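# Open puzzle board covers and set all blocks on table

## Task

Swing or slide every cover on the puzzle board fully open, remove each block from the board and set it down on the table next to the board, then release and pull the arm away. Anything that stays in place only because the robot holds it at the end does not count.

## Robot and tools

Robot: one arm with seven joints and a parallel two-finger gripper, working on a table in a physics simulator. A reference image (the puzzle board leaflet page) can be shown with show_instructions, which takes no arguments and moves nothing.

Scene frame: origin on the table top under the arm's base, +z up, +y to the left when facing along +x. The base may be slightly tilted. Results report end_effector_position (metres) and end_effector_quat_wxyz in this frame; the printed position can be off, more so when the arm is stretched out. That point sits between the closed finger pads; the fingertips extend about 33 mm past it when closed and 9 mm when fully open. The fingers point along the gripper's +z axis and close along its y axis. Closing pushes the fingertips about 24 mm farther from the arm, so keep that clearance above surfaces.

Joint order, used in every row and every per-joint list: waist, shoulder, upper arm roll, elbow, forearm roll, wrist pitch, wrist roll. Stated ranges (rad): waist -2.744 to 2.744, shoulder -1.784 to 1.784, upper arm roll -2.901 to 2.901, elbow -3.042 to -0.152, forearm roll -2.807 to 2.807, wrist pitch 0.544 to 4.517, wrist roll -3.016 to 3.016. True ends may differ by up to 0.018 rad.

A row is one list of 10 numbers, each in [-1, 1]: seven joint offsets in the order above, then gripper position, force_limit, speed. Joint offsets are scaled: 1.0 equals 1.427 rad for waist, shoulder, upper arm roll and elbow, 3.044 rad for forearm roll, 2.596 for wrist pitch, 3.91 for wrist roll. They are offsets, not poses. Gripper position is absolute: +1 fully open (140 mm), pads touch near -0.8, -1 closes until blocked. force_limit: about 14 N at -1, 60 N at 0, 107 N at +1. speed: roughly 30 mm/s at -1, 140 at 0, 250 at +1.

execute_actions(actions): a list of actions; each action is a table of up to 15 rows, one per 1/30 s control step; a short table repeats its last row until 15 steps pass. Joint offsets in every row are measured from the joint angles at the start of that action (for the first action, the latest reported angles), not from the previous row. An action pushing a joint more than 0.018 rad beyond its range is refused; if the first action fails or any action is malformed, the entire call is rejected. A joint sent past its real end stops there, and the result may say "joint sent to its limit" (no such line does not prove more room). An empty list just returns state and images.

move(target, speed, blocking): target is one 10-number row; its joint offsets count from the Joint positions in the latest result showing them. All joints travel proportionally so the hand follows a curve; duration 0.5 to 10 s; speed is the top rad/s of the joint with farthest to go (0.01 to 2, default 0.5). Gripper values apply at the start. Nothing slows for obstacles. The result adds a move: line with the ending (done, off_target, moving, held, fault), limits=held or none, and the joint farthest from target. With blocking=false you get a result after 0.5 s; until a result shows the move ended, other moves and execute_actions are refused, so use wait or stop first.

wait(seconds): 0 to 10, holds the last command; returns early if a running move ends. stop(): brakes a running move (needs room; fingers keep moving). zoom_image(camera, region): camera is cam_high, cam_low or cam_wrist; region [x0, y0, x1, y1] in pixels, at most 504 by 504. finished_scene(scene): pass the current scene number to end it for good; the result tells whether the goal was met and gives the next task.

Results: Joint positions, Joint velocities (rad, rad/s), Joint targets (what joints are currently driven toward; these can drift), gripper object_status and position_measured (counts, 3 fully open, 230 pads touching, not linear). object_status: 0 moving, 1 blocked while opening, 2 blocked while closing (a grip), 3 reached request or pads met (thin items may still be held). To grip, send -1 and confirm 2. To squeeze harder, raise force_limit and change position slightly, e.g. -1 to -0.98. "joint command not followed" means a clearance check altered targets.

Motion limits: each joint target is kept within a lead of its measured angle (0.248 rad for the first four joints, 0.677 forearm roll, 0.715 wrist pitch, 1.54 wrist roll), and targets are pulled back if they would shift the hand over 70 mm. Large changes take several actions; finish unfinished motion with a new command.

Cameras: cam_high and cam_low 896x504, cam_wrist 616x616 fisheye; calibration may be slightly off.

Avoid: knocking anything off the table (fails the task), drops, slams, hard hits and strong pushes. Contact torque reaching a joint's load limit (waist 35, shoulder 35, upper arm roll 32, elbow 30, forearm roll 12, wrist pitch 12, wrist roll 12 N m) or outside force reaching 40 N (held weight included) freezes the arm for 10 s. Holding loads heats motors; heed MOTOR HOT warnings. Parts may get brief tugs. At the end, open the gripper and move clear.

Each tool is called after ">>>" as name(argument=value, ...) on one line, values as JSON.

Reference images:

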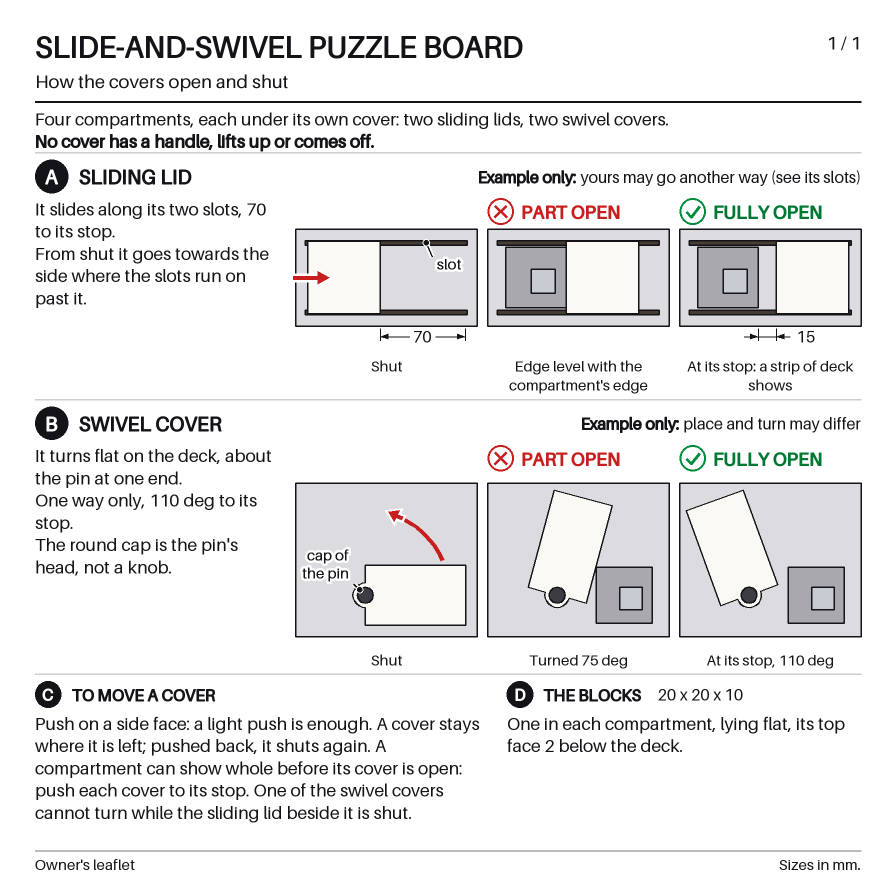

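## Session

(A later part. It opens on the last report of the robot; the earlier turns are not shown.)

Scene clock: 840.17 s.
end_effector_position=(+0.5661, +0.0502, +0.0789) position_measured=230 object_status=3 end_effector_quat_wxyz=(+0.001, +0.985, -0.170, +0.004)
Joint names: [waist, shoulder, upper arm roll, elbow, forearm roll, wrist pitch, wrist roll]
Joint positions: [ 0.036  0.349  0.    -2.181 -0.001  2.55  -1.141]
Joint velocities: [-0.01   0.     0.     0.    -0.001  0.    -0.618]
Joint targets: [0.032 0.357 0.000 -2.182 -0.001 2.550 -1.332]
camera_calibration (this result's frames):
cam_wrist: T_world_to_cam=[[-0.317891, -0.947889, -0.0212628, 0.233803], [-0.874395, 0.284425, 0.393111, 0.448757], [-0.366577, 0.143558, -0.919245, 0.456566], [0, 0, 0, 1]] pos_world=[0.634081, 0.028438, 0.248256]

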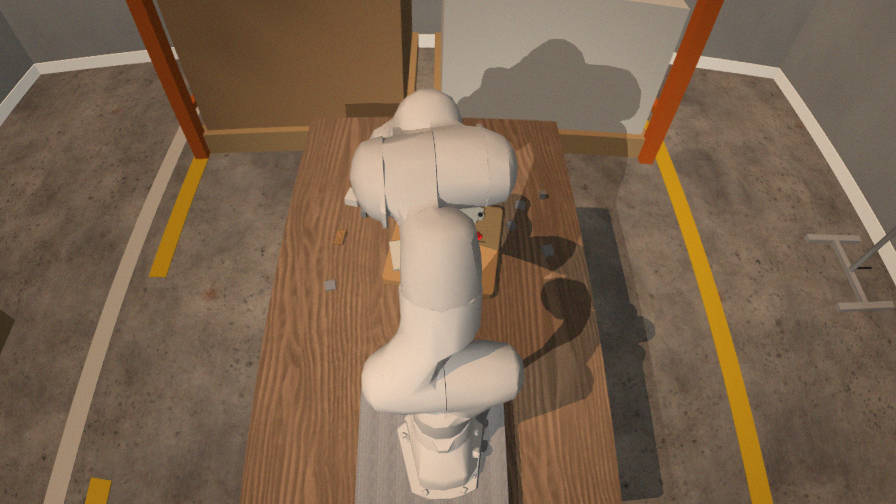

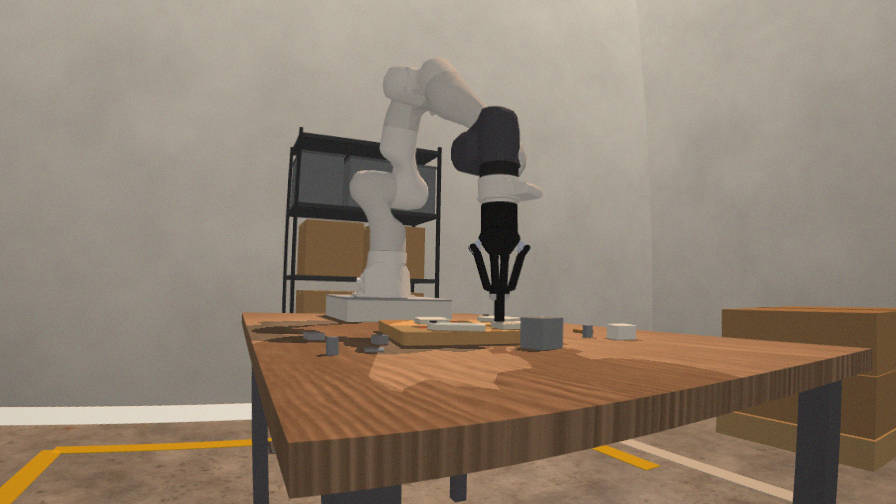

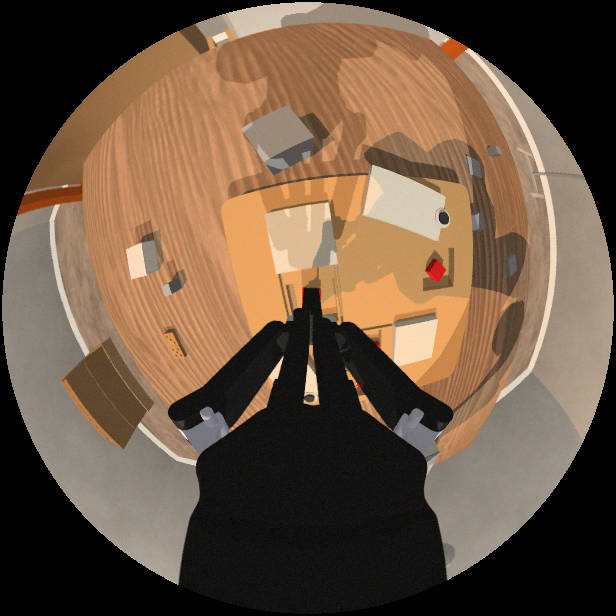

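>>> execute_actions(actions=[[[-0.001,0.003,0,0,0,-0.001,-0.048,-1,-1,0],[-0.001,0,0,0,0,-0.002,-0.048,-1,-1,0],[-0.001,-0.002,0,0,0,-0.003,-0.048,-1,-1,0],[-0.001,-0.004,0,0,0,-0.004,-0.048,-1,-1,0],[-0.001,-0.006,0,0,0,-0.005,-0.048,-1,-1,0],[-0.001,-0.008,0,0,0,-0.005,-0.048,-1,-1,0],[-0.001,-0.008,0,0,0,-0.005,-0.048,-1,-1,0],[-0.001,-0.008,0,0,0,-0.005,-0.048,-1,-1,0],[-0.001,-0.008,0,0,0,-0.005,-0.048,-1,-1,0],[-0.001,-0.008,0,0,0,-0.005,-0.048,-0.46,-0.5,0]]])

>>> wait(seconds=0.4)

>>> zoom_image(camera="cam_wrist", region=[260, 250, 360, 340])

Scene clock: 852.57 s.
end_effector_position=(+0.5668, +0.0496, +0.0833) position_measured=194 object_status=0 end_effector_quat_wxyz=(+0.001, +0.997, -0.078, +0.005)
Joint names: [waist, shoulder, upper arm roll, elbow, forearm roll, wrist pitch, wrist roll]
Joint positions: [ 0.035  0.34   0.    -2.181 -0.001  2.543 -1.327]
Joint velocities: [-0.001 -0.001  0.     0.     0.001 -0.005  0.001]
Joint targets: [0.035 0.338 0.000 -2.181 -0.001 2.537 -1.328]
camera_calibration (this result's frames):
cam_wrist: T_world_to_cam=[[-0.137791, -0.990261, -0.0199385, 0.133438], [-0.912317, 0.119057, 0.391796, 0.477532], [-0.385606, 0.0721761, -0.919836, 0.475347], [0, 0, 0, 1]] pos_world=[0.637344, 0.0409765, 0.252806]

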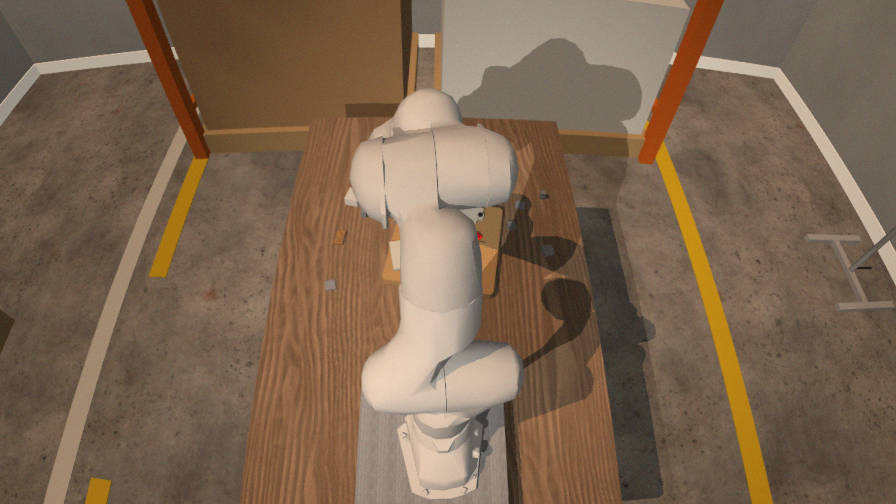

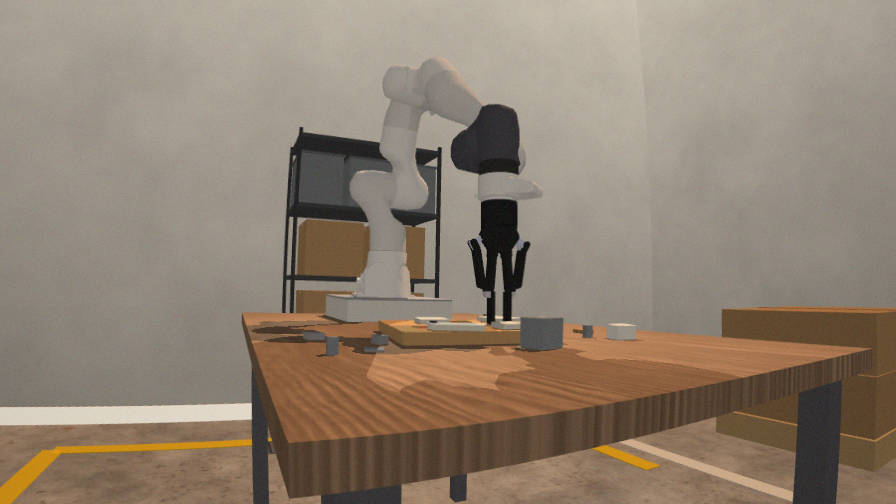

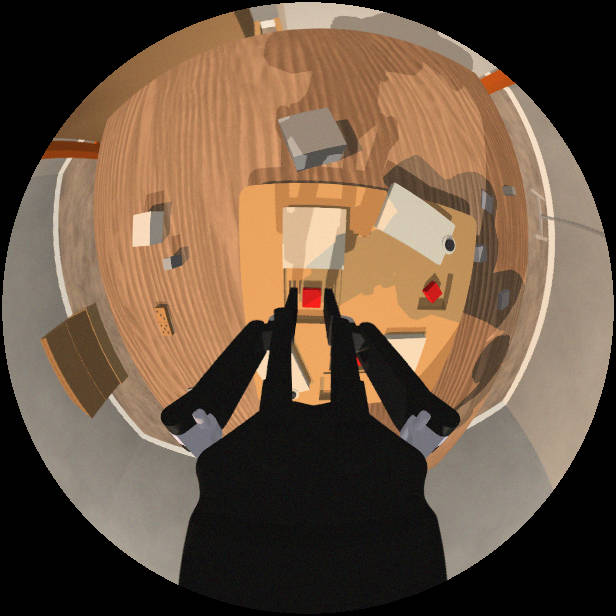

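Scene clock: 852.97 s.
end_effector_position=(+0.5665, +0.0496, +0.0832) position_measured=187 object_status=3 end_effector_quat_wxyz=(+0.001, +0.997, -0.078, +0.005)
Joint names: [waist, shoulder, upper arm roll, elbow, forearm roll, wrist pitch, wrist roll]
Joint positions: [ 0.035  0.34   0.    -2.181 -0.001  2.542 -1.327]
Joint velocities: [-0.     0.    -0.001  0.002  0.    -0.     0.001]
Joint targets: [0.035 0.338 0.000 -2.181 -0.001 2.537 -1.328]
wait: 0.40 s; at rest by 0.20 s
camera_calibration (this result's frames):
cam_wrist: T_world_to_cam=[[-0.13781, -0.990262, -0.0197533, 0.133373], [-0.911993, 0.119088, 0.392538, 0.477079], [-0.386363, 0.0721106, -0.919524, 0.475585], [0, 0, 0, 1]] pos_world=[0.637222, 0.0409653, 0.252675]

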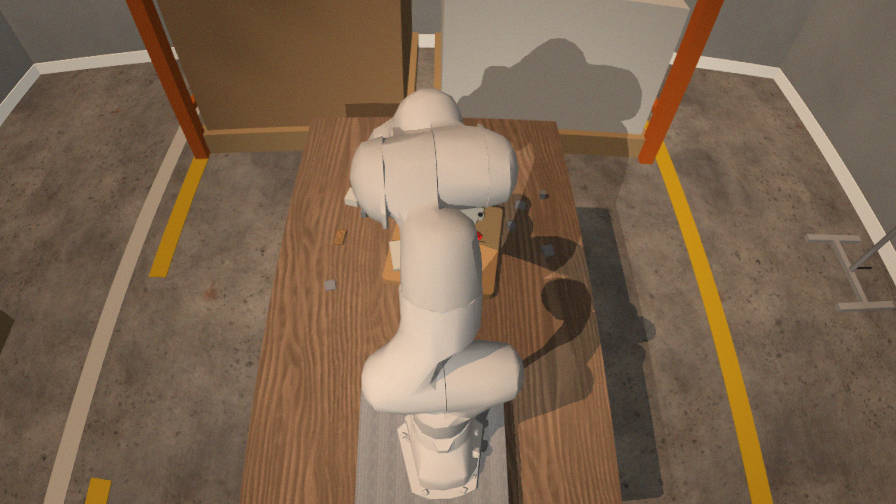

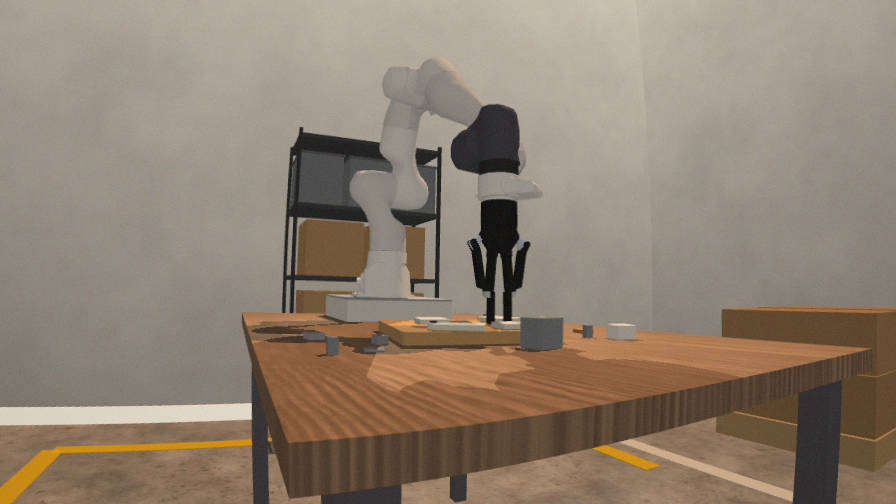

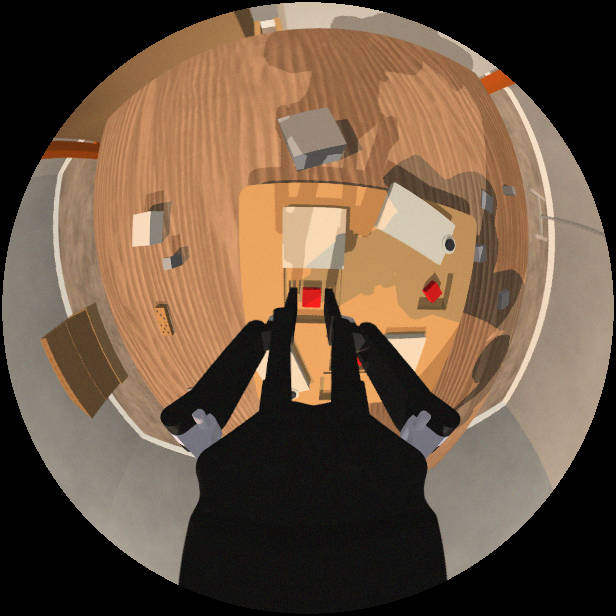

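Region (260, 250, 360, 340) of cam_wrist's 616x616 image, scaled by 5.040, with more detail than that image has; it fills the top 454 rows of this view, and the rest is white.

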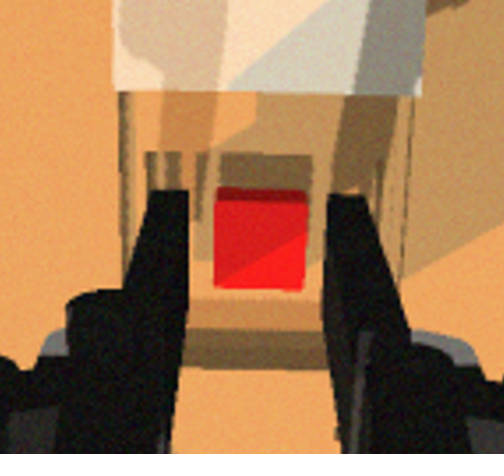

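>>> execute_actions(actions=[])

Scene clock: 886.80 s.
end_effector_position=(+0.5665, +0.0496, +0.0832) position_measured=187 object_status=3 end_effector_quat_wxyz=(+0.001, +0.997, -0.078, +0.005)
Joint names: [waist, shoulder, upper arm roll, elbow, forearm roll, wrist pitch, wrist roll]
Joint positions: [ 0.035  0.34   0.    -2.181 -0.001  2.542 -1.327]
Joint velocities: [-0.     0.     0.     0.001 -0.001  0.001 -0.001]
Joint targets: [0.035 0.338 0.000 -2.181 -0.001 2.537 -1.328]
camera_calibration (this result's frames):
cam_wrist: T_world_to_cam=[[-0.137813, -0.990262, -0.0197155, 0.13336], [-0.911928, 0.119094, 0.392689, 0.476987], [-0.386517, 0.072097, -0.91946, 0.475634], [0, 0, 0, 1]] pos_world=[0.637197, 0.0409631, 0.252648]

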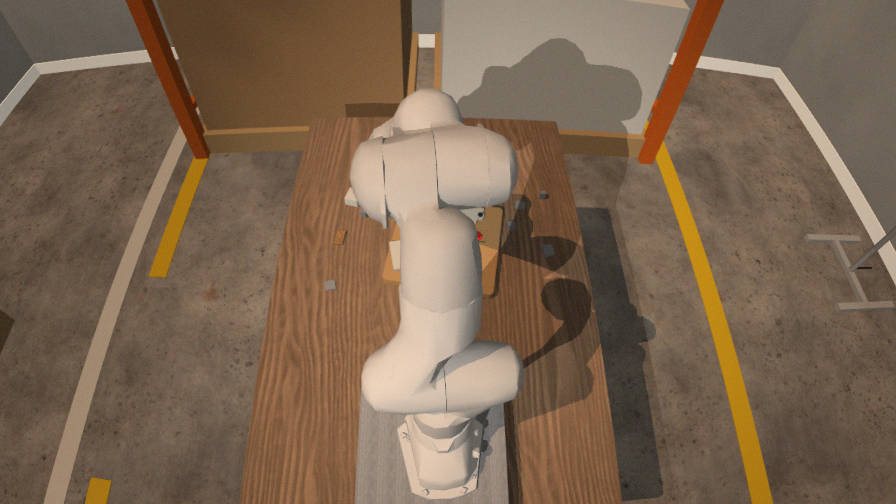

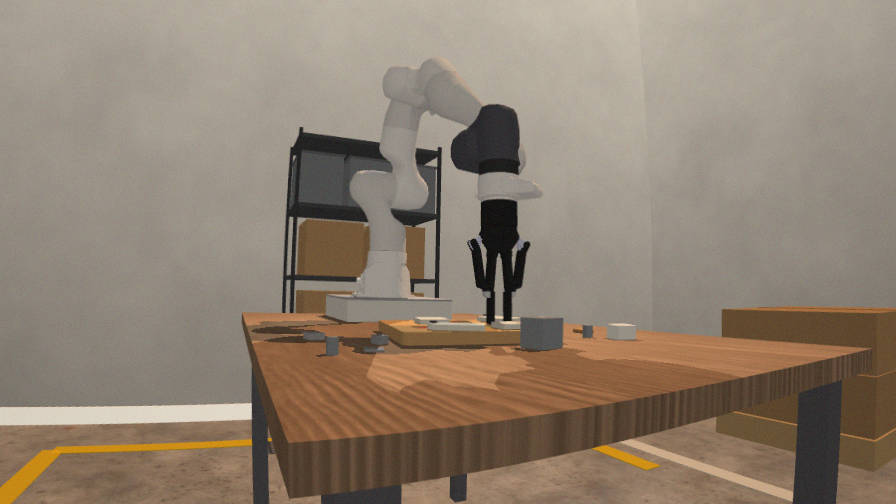

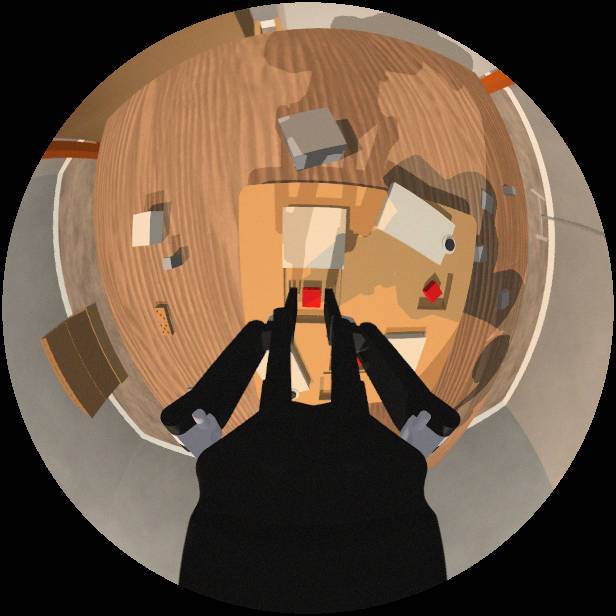

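>>> execute_actions(actions=[[[0,0,0,0,0,0,0,-0.505,-0.5,-0.5]]])

>>> zoom_image(camera="cam_wrist", region=[270, 255, 360, 345])

Scene clock: 899.00 s.
end_effector_position=(+0.5664, +0.0496, +0.0832) position_measured=193 object_status=3 end_effector_quat_wxyz=(+0.001, +0.997, -0.078, +0.005)
Joint names: [waist, shoulder, upper arm roll, elbow, forearm roll, wrist pitch, wrist roll]
Joint positions: [ 0.035  0.34   0.    -2.181 -0.001  2.542 -1.327]
Joint velocities: [ 0.002  0.    -0.001  0.     0.001 -0.001  0.   ]
Joint targets: [0.035 0.340 0.000 -2.181 -0.001 2.542 -1.327]
camera_calibration (this result's frames):
cam_wrist: T_world_to_cam=[[-0.137814, -0.990262, -0.0197079, 0.133357], [-0.911914, 0.119095, 0.39272, 0.476968], [-0.386549, 0.0720944, -0.919447, 0.475644], [0, 0, 0, 1]] pos_world=[0.637192, 0.0409627, 0.252642]

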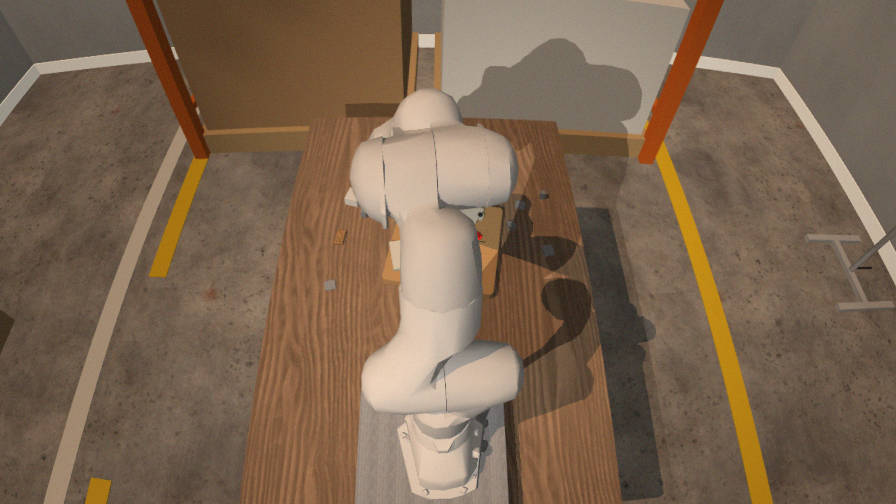

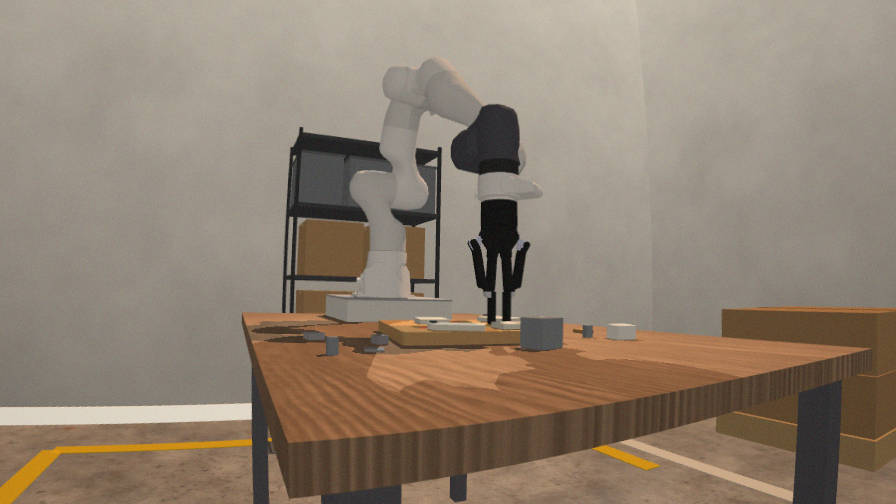

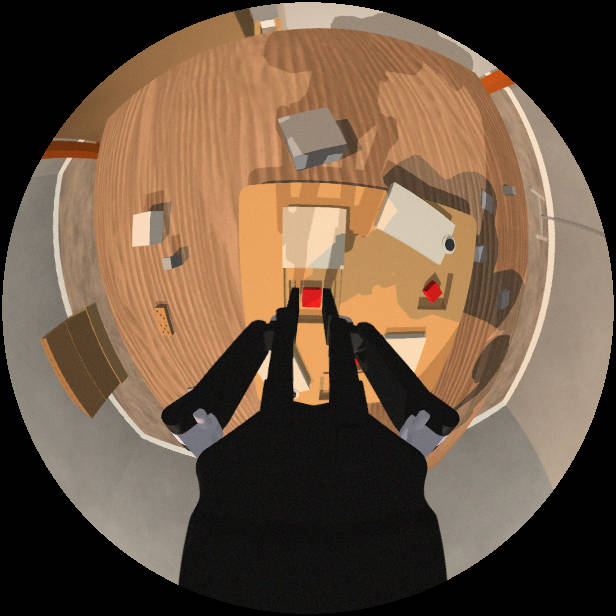

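Region (270, 255, 360, 345) of cam_wrist's 616x616 image, scaled by 5.600, with more detail than that image has.

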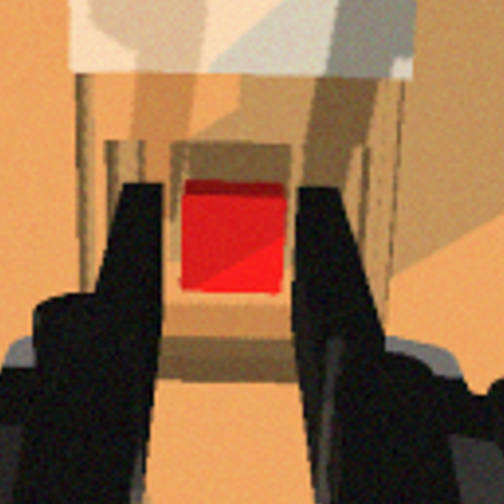

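>>> move(target=[0,0.019,0,0,0,0.0096,0,-0.505,-0.5,-0.5], speed=0.05)

>>> zoom_image(camera="cam_wrist", region=[270, 255, 360, 345])

Scene clock: 912.10 s.
end_effector_position=(+0.5648, +0.0494, +0.0712) position_measured=193 object_status=3 end_effector_quat_wxyz=(+0.001, +0.997, -0.078, +0.002)
Joint names: [waist, shoulder, upper arm roll, elbow, forearm roll, wrist pitch, wrist roll]
Joint positions: [ 0.035  0.365  0.    -2.181 -0.001  2.562 -1.327]
Joint velocities: [ 0.     0.001  0.001  0.    -0.001  0.005  0.001]
Joint targets: [0.035 0.367 0.000 -2.181 -0.001 2.567 -1.327]
move: done; limits=none; farthest joint: the wrist pitch, 0.005 radians from its target (0.025 radians at the start)
camera_calibration (this result's frames):
cam_wrist: T_world_to_cam=[[-0.137915, -0.990268, -0.0186657, 0.132705], [-0.910048, 0.11926, 0.396976, 0.478872], [-0.390887, 0.0717355, -0.917639, 0.466265], [0, 0, 0, 1]] pos_world=[0.636356, 0.0408553, 0.24024]

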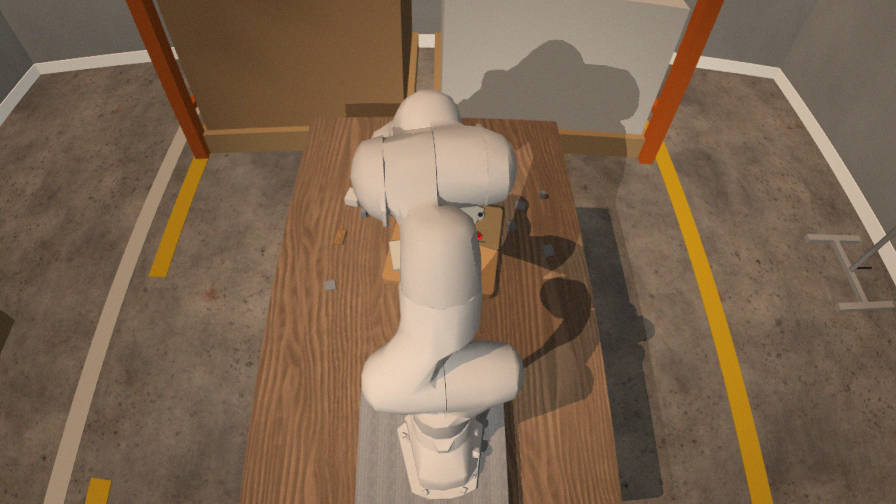

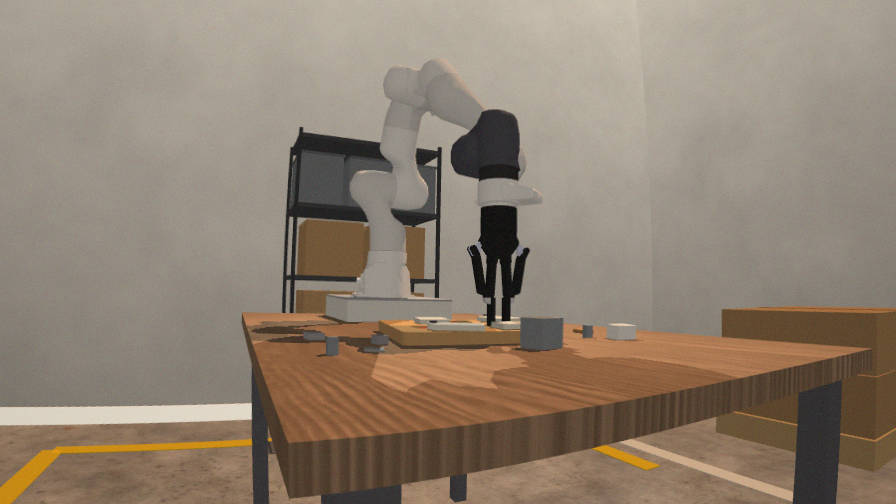

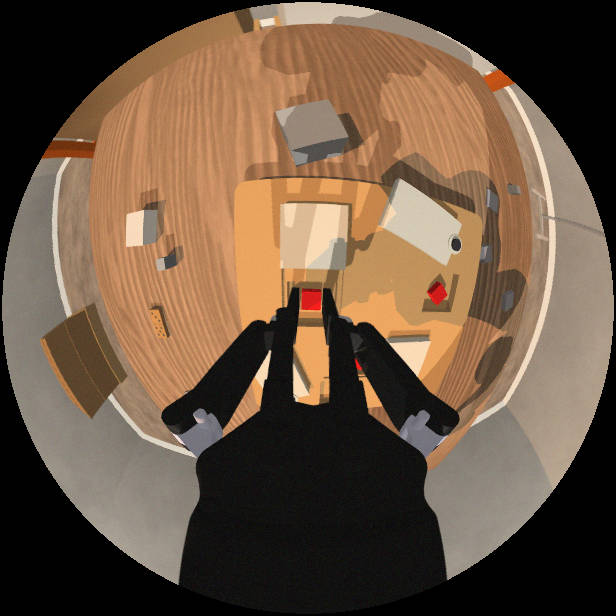

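Region (270, 255, 360, 345) of cam_wrist's 616x616 image, scaled by 5.600, with more detail than that image has.

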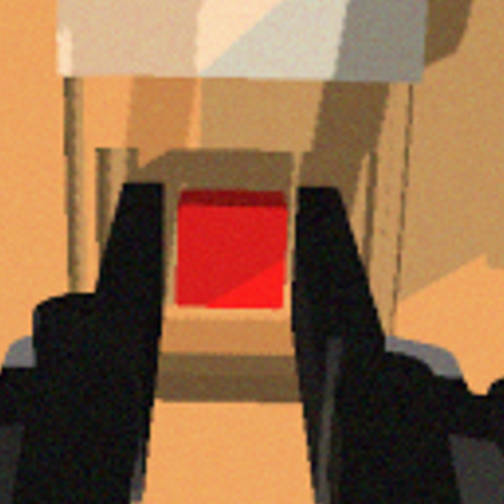

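>>> execute_actions(actions=[[[0,0,0,0,0,0,0,-1,0,-0.6]]])

Scene clock: 915.37 s.
end_effector_position=(+0.5652, +0.0494, +0.0714) position_measured=207 object_status=0 end_effector_quat_wxyz=(+0.001, +0.997, -0.078, +0.003)
Joint names: [waist, shoulder, upper arm roll, elbow, forearm roll, wrist pitch, wrist roll]
Joint positions: [ 0.035  0.364  0.    -2.181 -0.001  2.562 -1.327]
Joint velocities: [-0.001 -0.    -0.     0.    -0.001  0.     0.001]
Joint targets: [0.035 0.365 0.000 -2.181 -0.001 2.562 -1.327]
camera_calibration (this result's frames):
cam_wrist: T_world_to_cam=[[-0.137891, -0.990267, -0.0189086, 0.132793], [-0.910476, 0.119219, 0.396004, 0.479393], [-0.389896, 0.0718213, -0.918054, 0.466109], [0, 0, 0, 1]] pos_world=[0.636521, 0.0408708, 0.240583]

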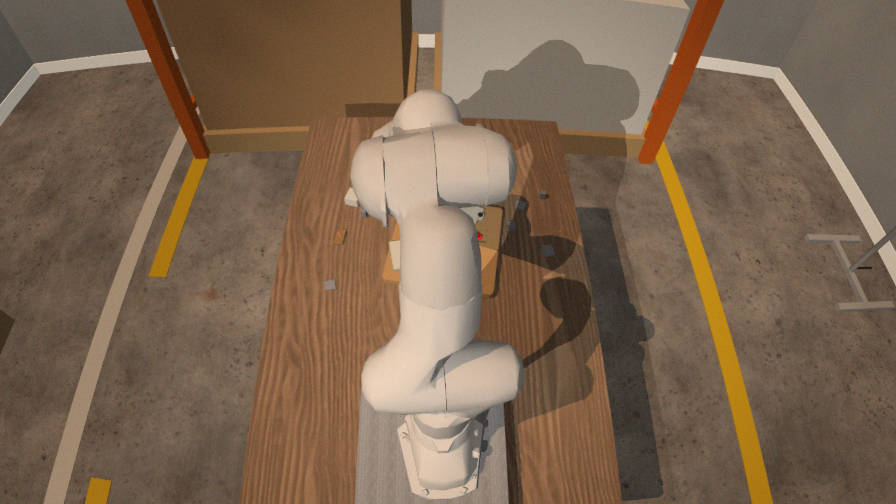

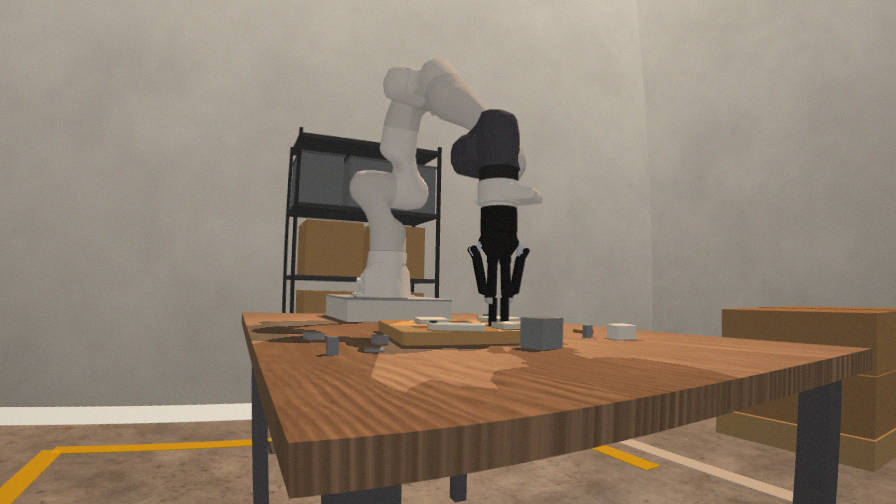

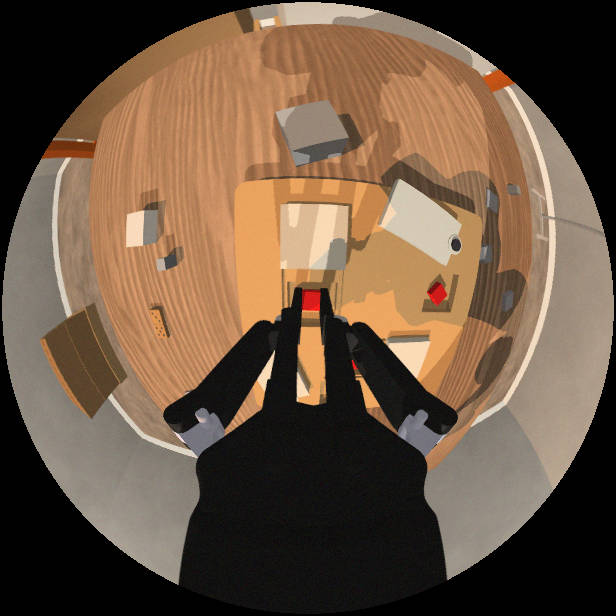

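>>> move(target=[0,-0.0415,0,0,0,-0.0247,0,-1,0,-0.6], speed=0.15)

Scene clock: 947.47 s.
end_effector_position=(+0.5644, +0.0494, +0.0983) position_measured=207 object_status=2 end_effector_quat_wxyz=(+0.001, +0.997, -0.078, +0.002)
Joint names: [waist, shoulder, upper arm roll, elbow, forearm roll, wrist pitch, wrist roll]
Joint positions: [ 0.035  0.307  0.    -2.181 -0.001  2.503 -1.327]
Joint velocities: [ 0.001 -0.001 -0.    -0.001 -0.    -0.004 -0.   ]
Joint targets: [0.035 0.305 0.000 -2.181 -0.001 2.498 -1.327]
move: done; limits=none; farthest joint: the wrist pitch, 0.005 radians from its target (0.064 radians at the start)
camera_calibration (this result's frames):
cam_wrist: T_world_to_cam=[[-0.137947, -0.990268, -0.018431, 0.133183], [-0.909716, 0.119324, 0.397716, 0.467464], [-0.391646, 0.0716307, -0.917323, 0.49143], [0, 0, 0, 1]] pos_world=[0.636099, 0.0409055, 0.267337]

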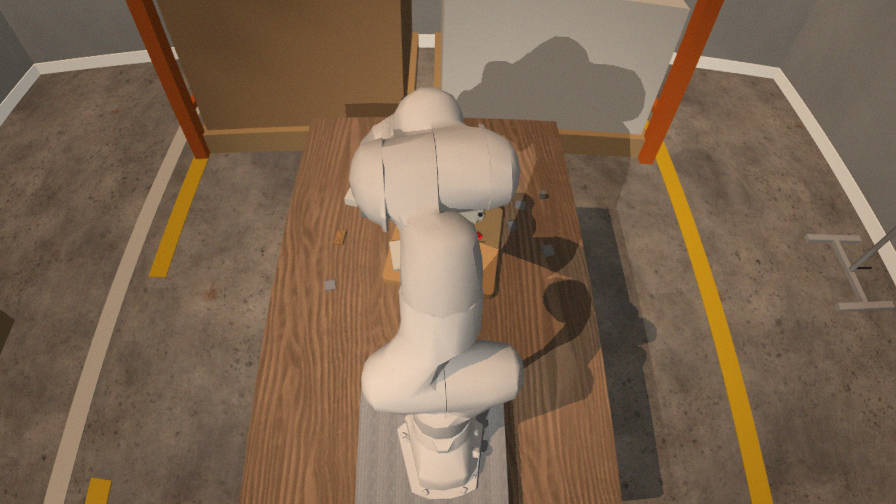

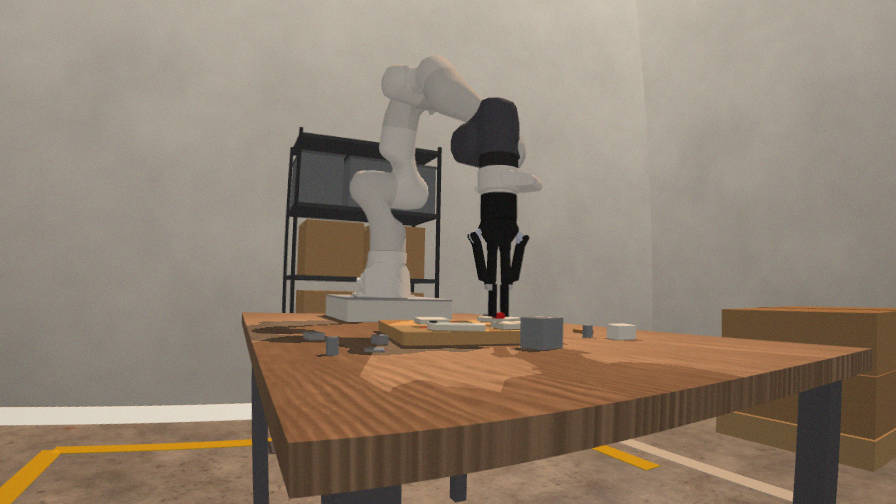

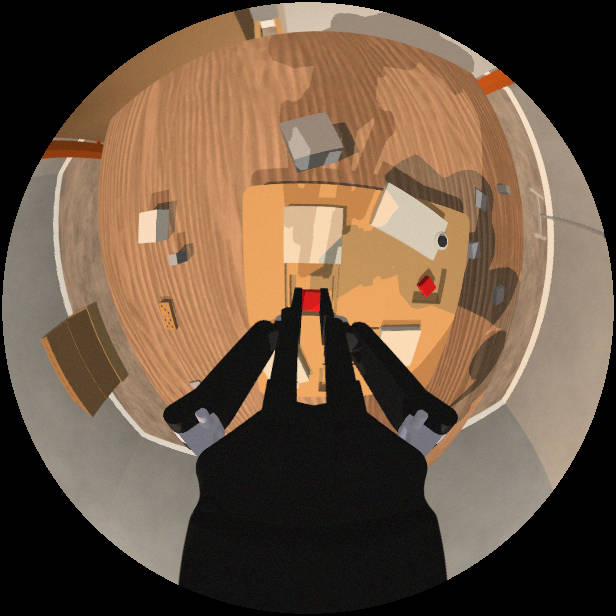

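>>> move(target=[0.1431,0.0636,0,0.1025,0,-0.0226,0,-1,0,-0.6], speed=0.35)

>>> move(target=[0,0.0455,0,0,0,0.0258,0,-1,0,-0.6], speed=0.15)

>>> zoom_image(camera="cam_low", region=[500, 280, 620, 350])

Scene clock: 954.10 s.
end_effector_position=(+0.5788, +0.1743, +0.0984) position_measured=207 object_status=2 end_effector_quat_wxyz=(-0.001, +1.000, +0.025, +0.002)
Joint names: [waist, shoulder, upper arm roll, elbow, forearm roll, wrist pitch, wrist roll]
Joint positions: [ 0.238  0.395  0.002 -2.037 -0.001  2.45  -1.327]
Joint velocities: [ 0.001 -0.     0.001  0.001 -0.    -0.004  0.   ]
Joint targets: [0.239 0.398 0.000 -2.034 -0.001 2.445 -1.327]
move: done; limits=none; farthest joint: the wrist pitch, 0.005 radians from its target (0.058 radians at the start)
camera_calibration (this result's frames):
cam_wrist: T_world_to_cam=[[0.0664869, -0.997545, -0.0219847, 0.142133], [-0.915188, -0.069746, 0.396946, 0.501788], [-0.397505, -0.00627162, -0.917579, 0.505219], [0, 0, 0, 1]] pos_world=[0.650607, 0.179951, 0.26752]

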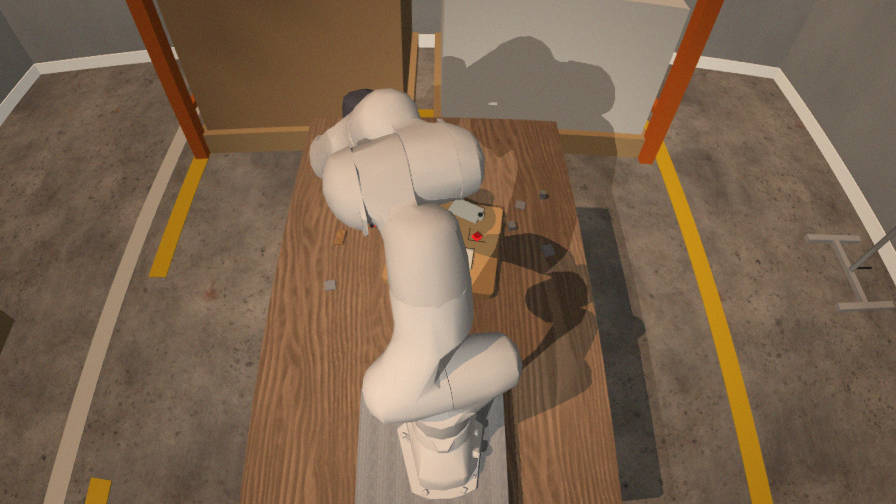

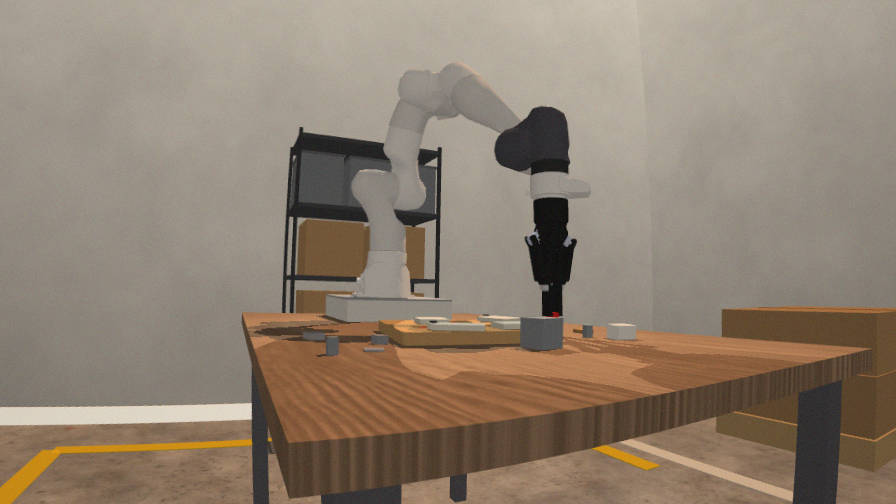

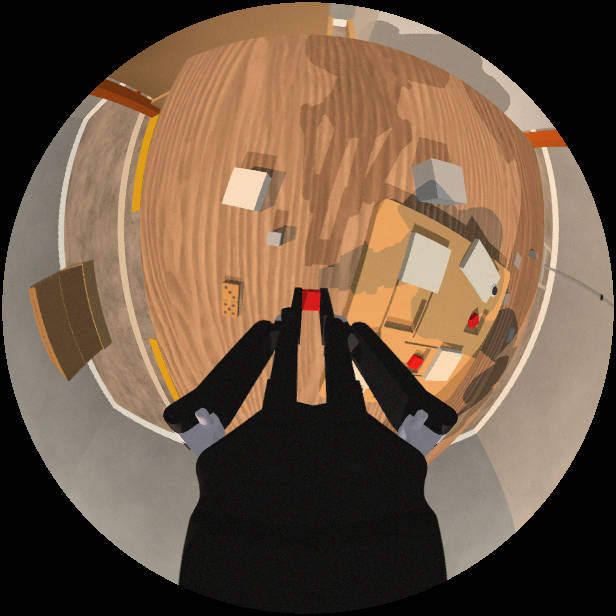

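Scene clock: 955.17 s.
end_effector_position=(+0.5783, +0.1742, +0.0659) position_measured=207 object_status=2 end_effector_quat_wxyz=(-0.001, +1.000, +0.025, +0.002)
Joint names: [waist, shoulder, upper arm roll, elbow, forearm roll, wrist pitch, wrist roll]
Joint positions: [ 0.238  0.458  0.002 -2.037 -0.001  2.512 -1.327]
Joint velocities: [0.001 0.    0.001 0.001 0.    0.004 0.002]
Joint targets: [0.238 0.460 0.002 -2.037 -0.001 2.517 -1.327]
move: done; limits=none; farthest joint: the wrist pitch, 0.005 radians from its target (0.067 radians at the start)
camera_calibration (this result's frames):
cam_wrist: T_world_to_cam=[[0.0664186, -0.997554, -0.0218011, 0.141365], [-0.9146, -0.0696007, 0.398325, 0.51377], [-0.398868, -0.00651693, -0.916985, 0.476008], [0, 0, 0, 1]] pos_world=[0.650369, 0.17988, 0.234927]

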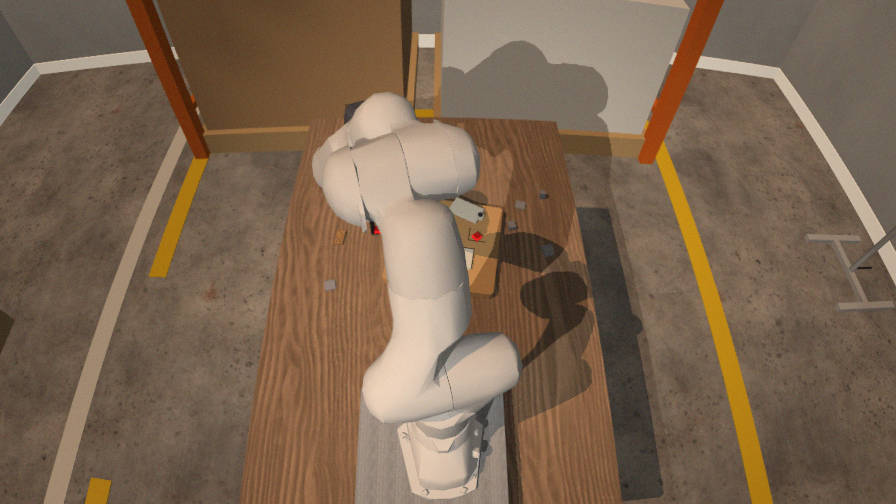

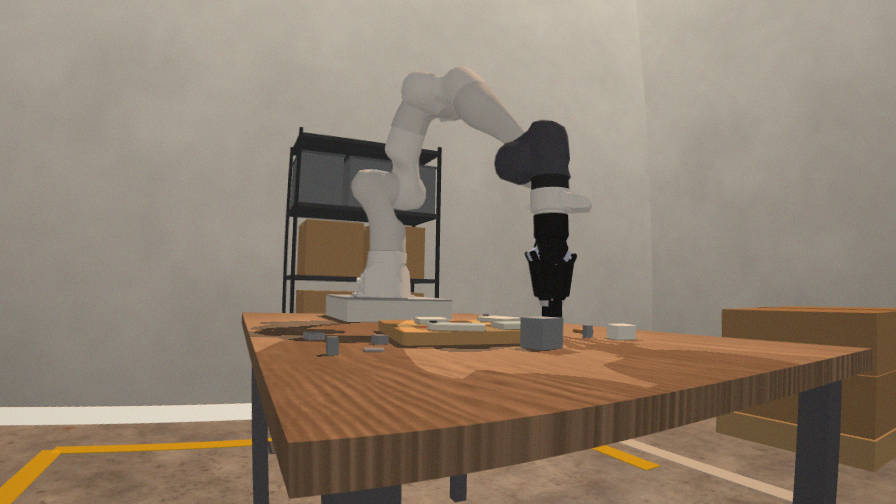

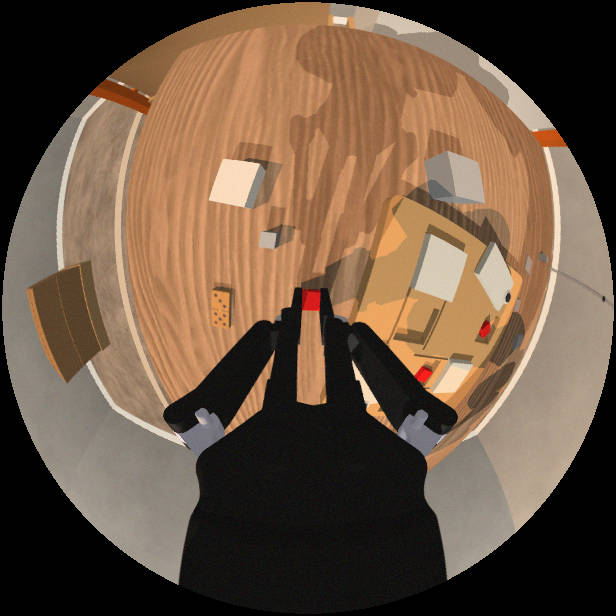

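Region (500, 280, 620, 350) of cam_low's 896x504 image, scaled by 4.200, with more detail than that image has; it fills the top 294 rows of this view, and the rest is white.

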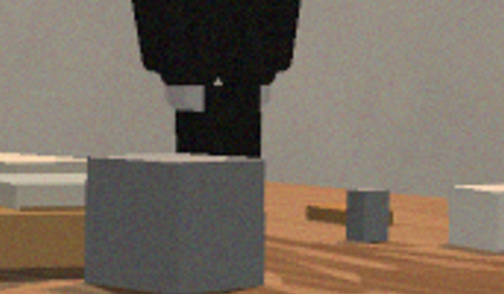

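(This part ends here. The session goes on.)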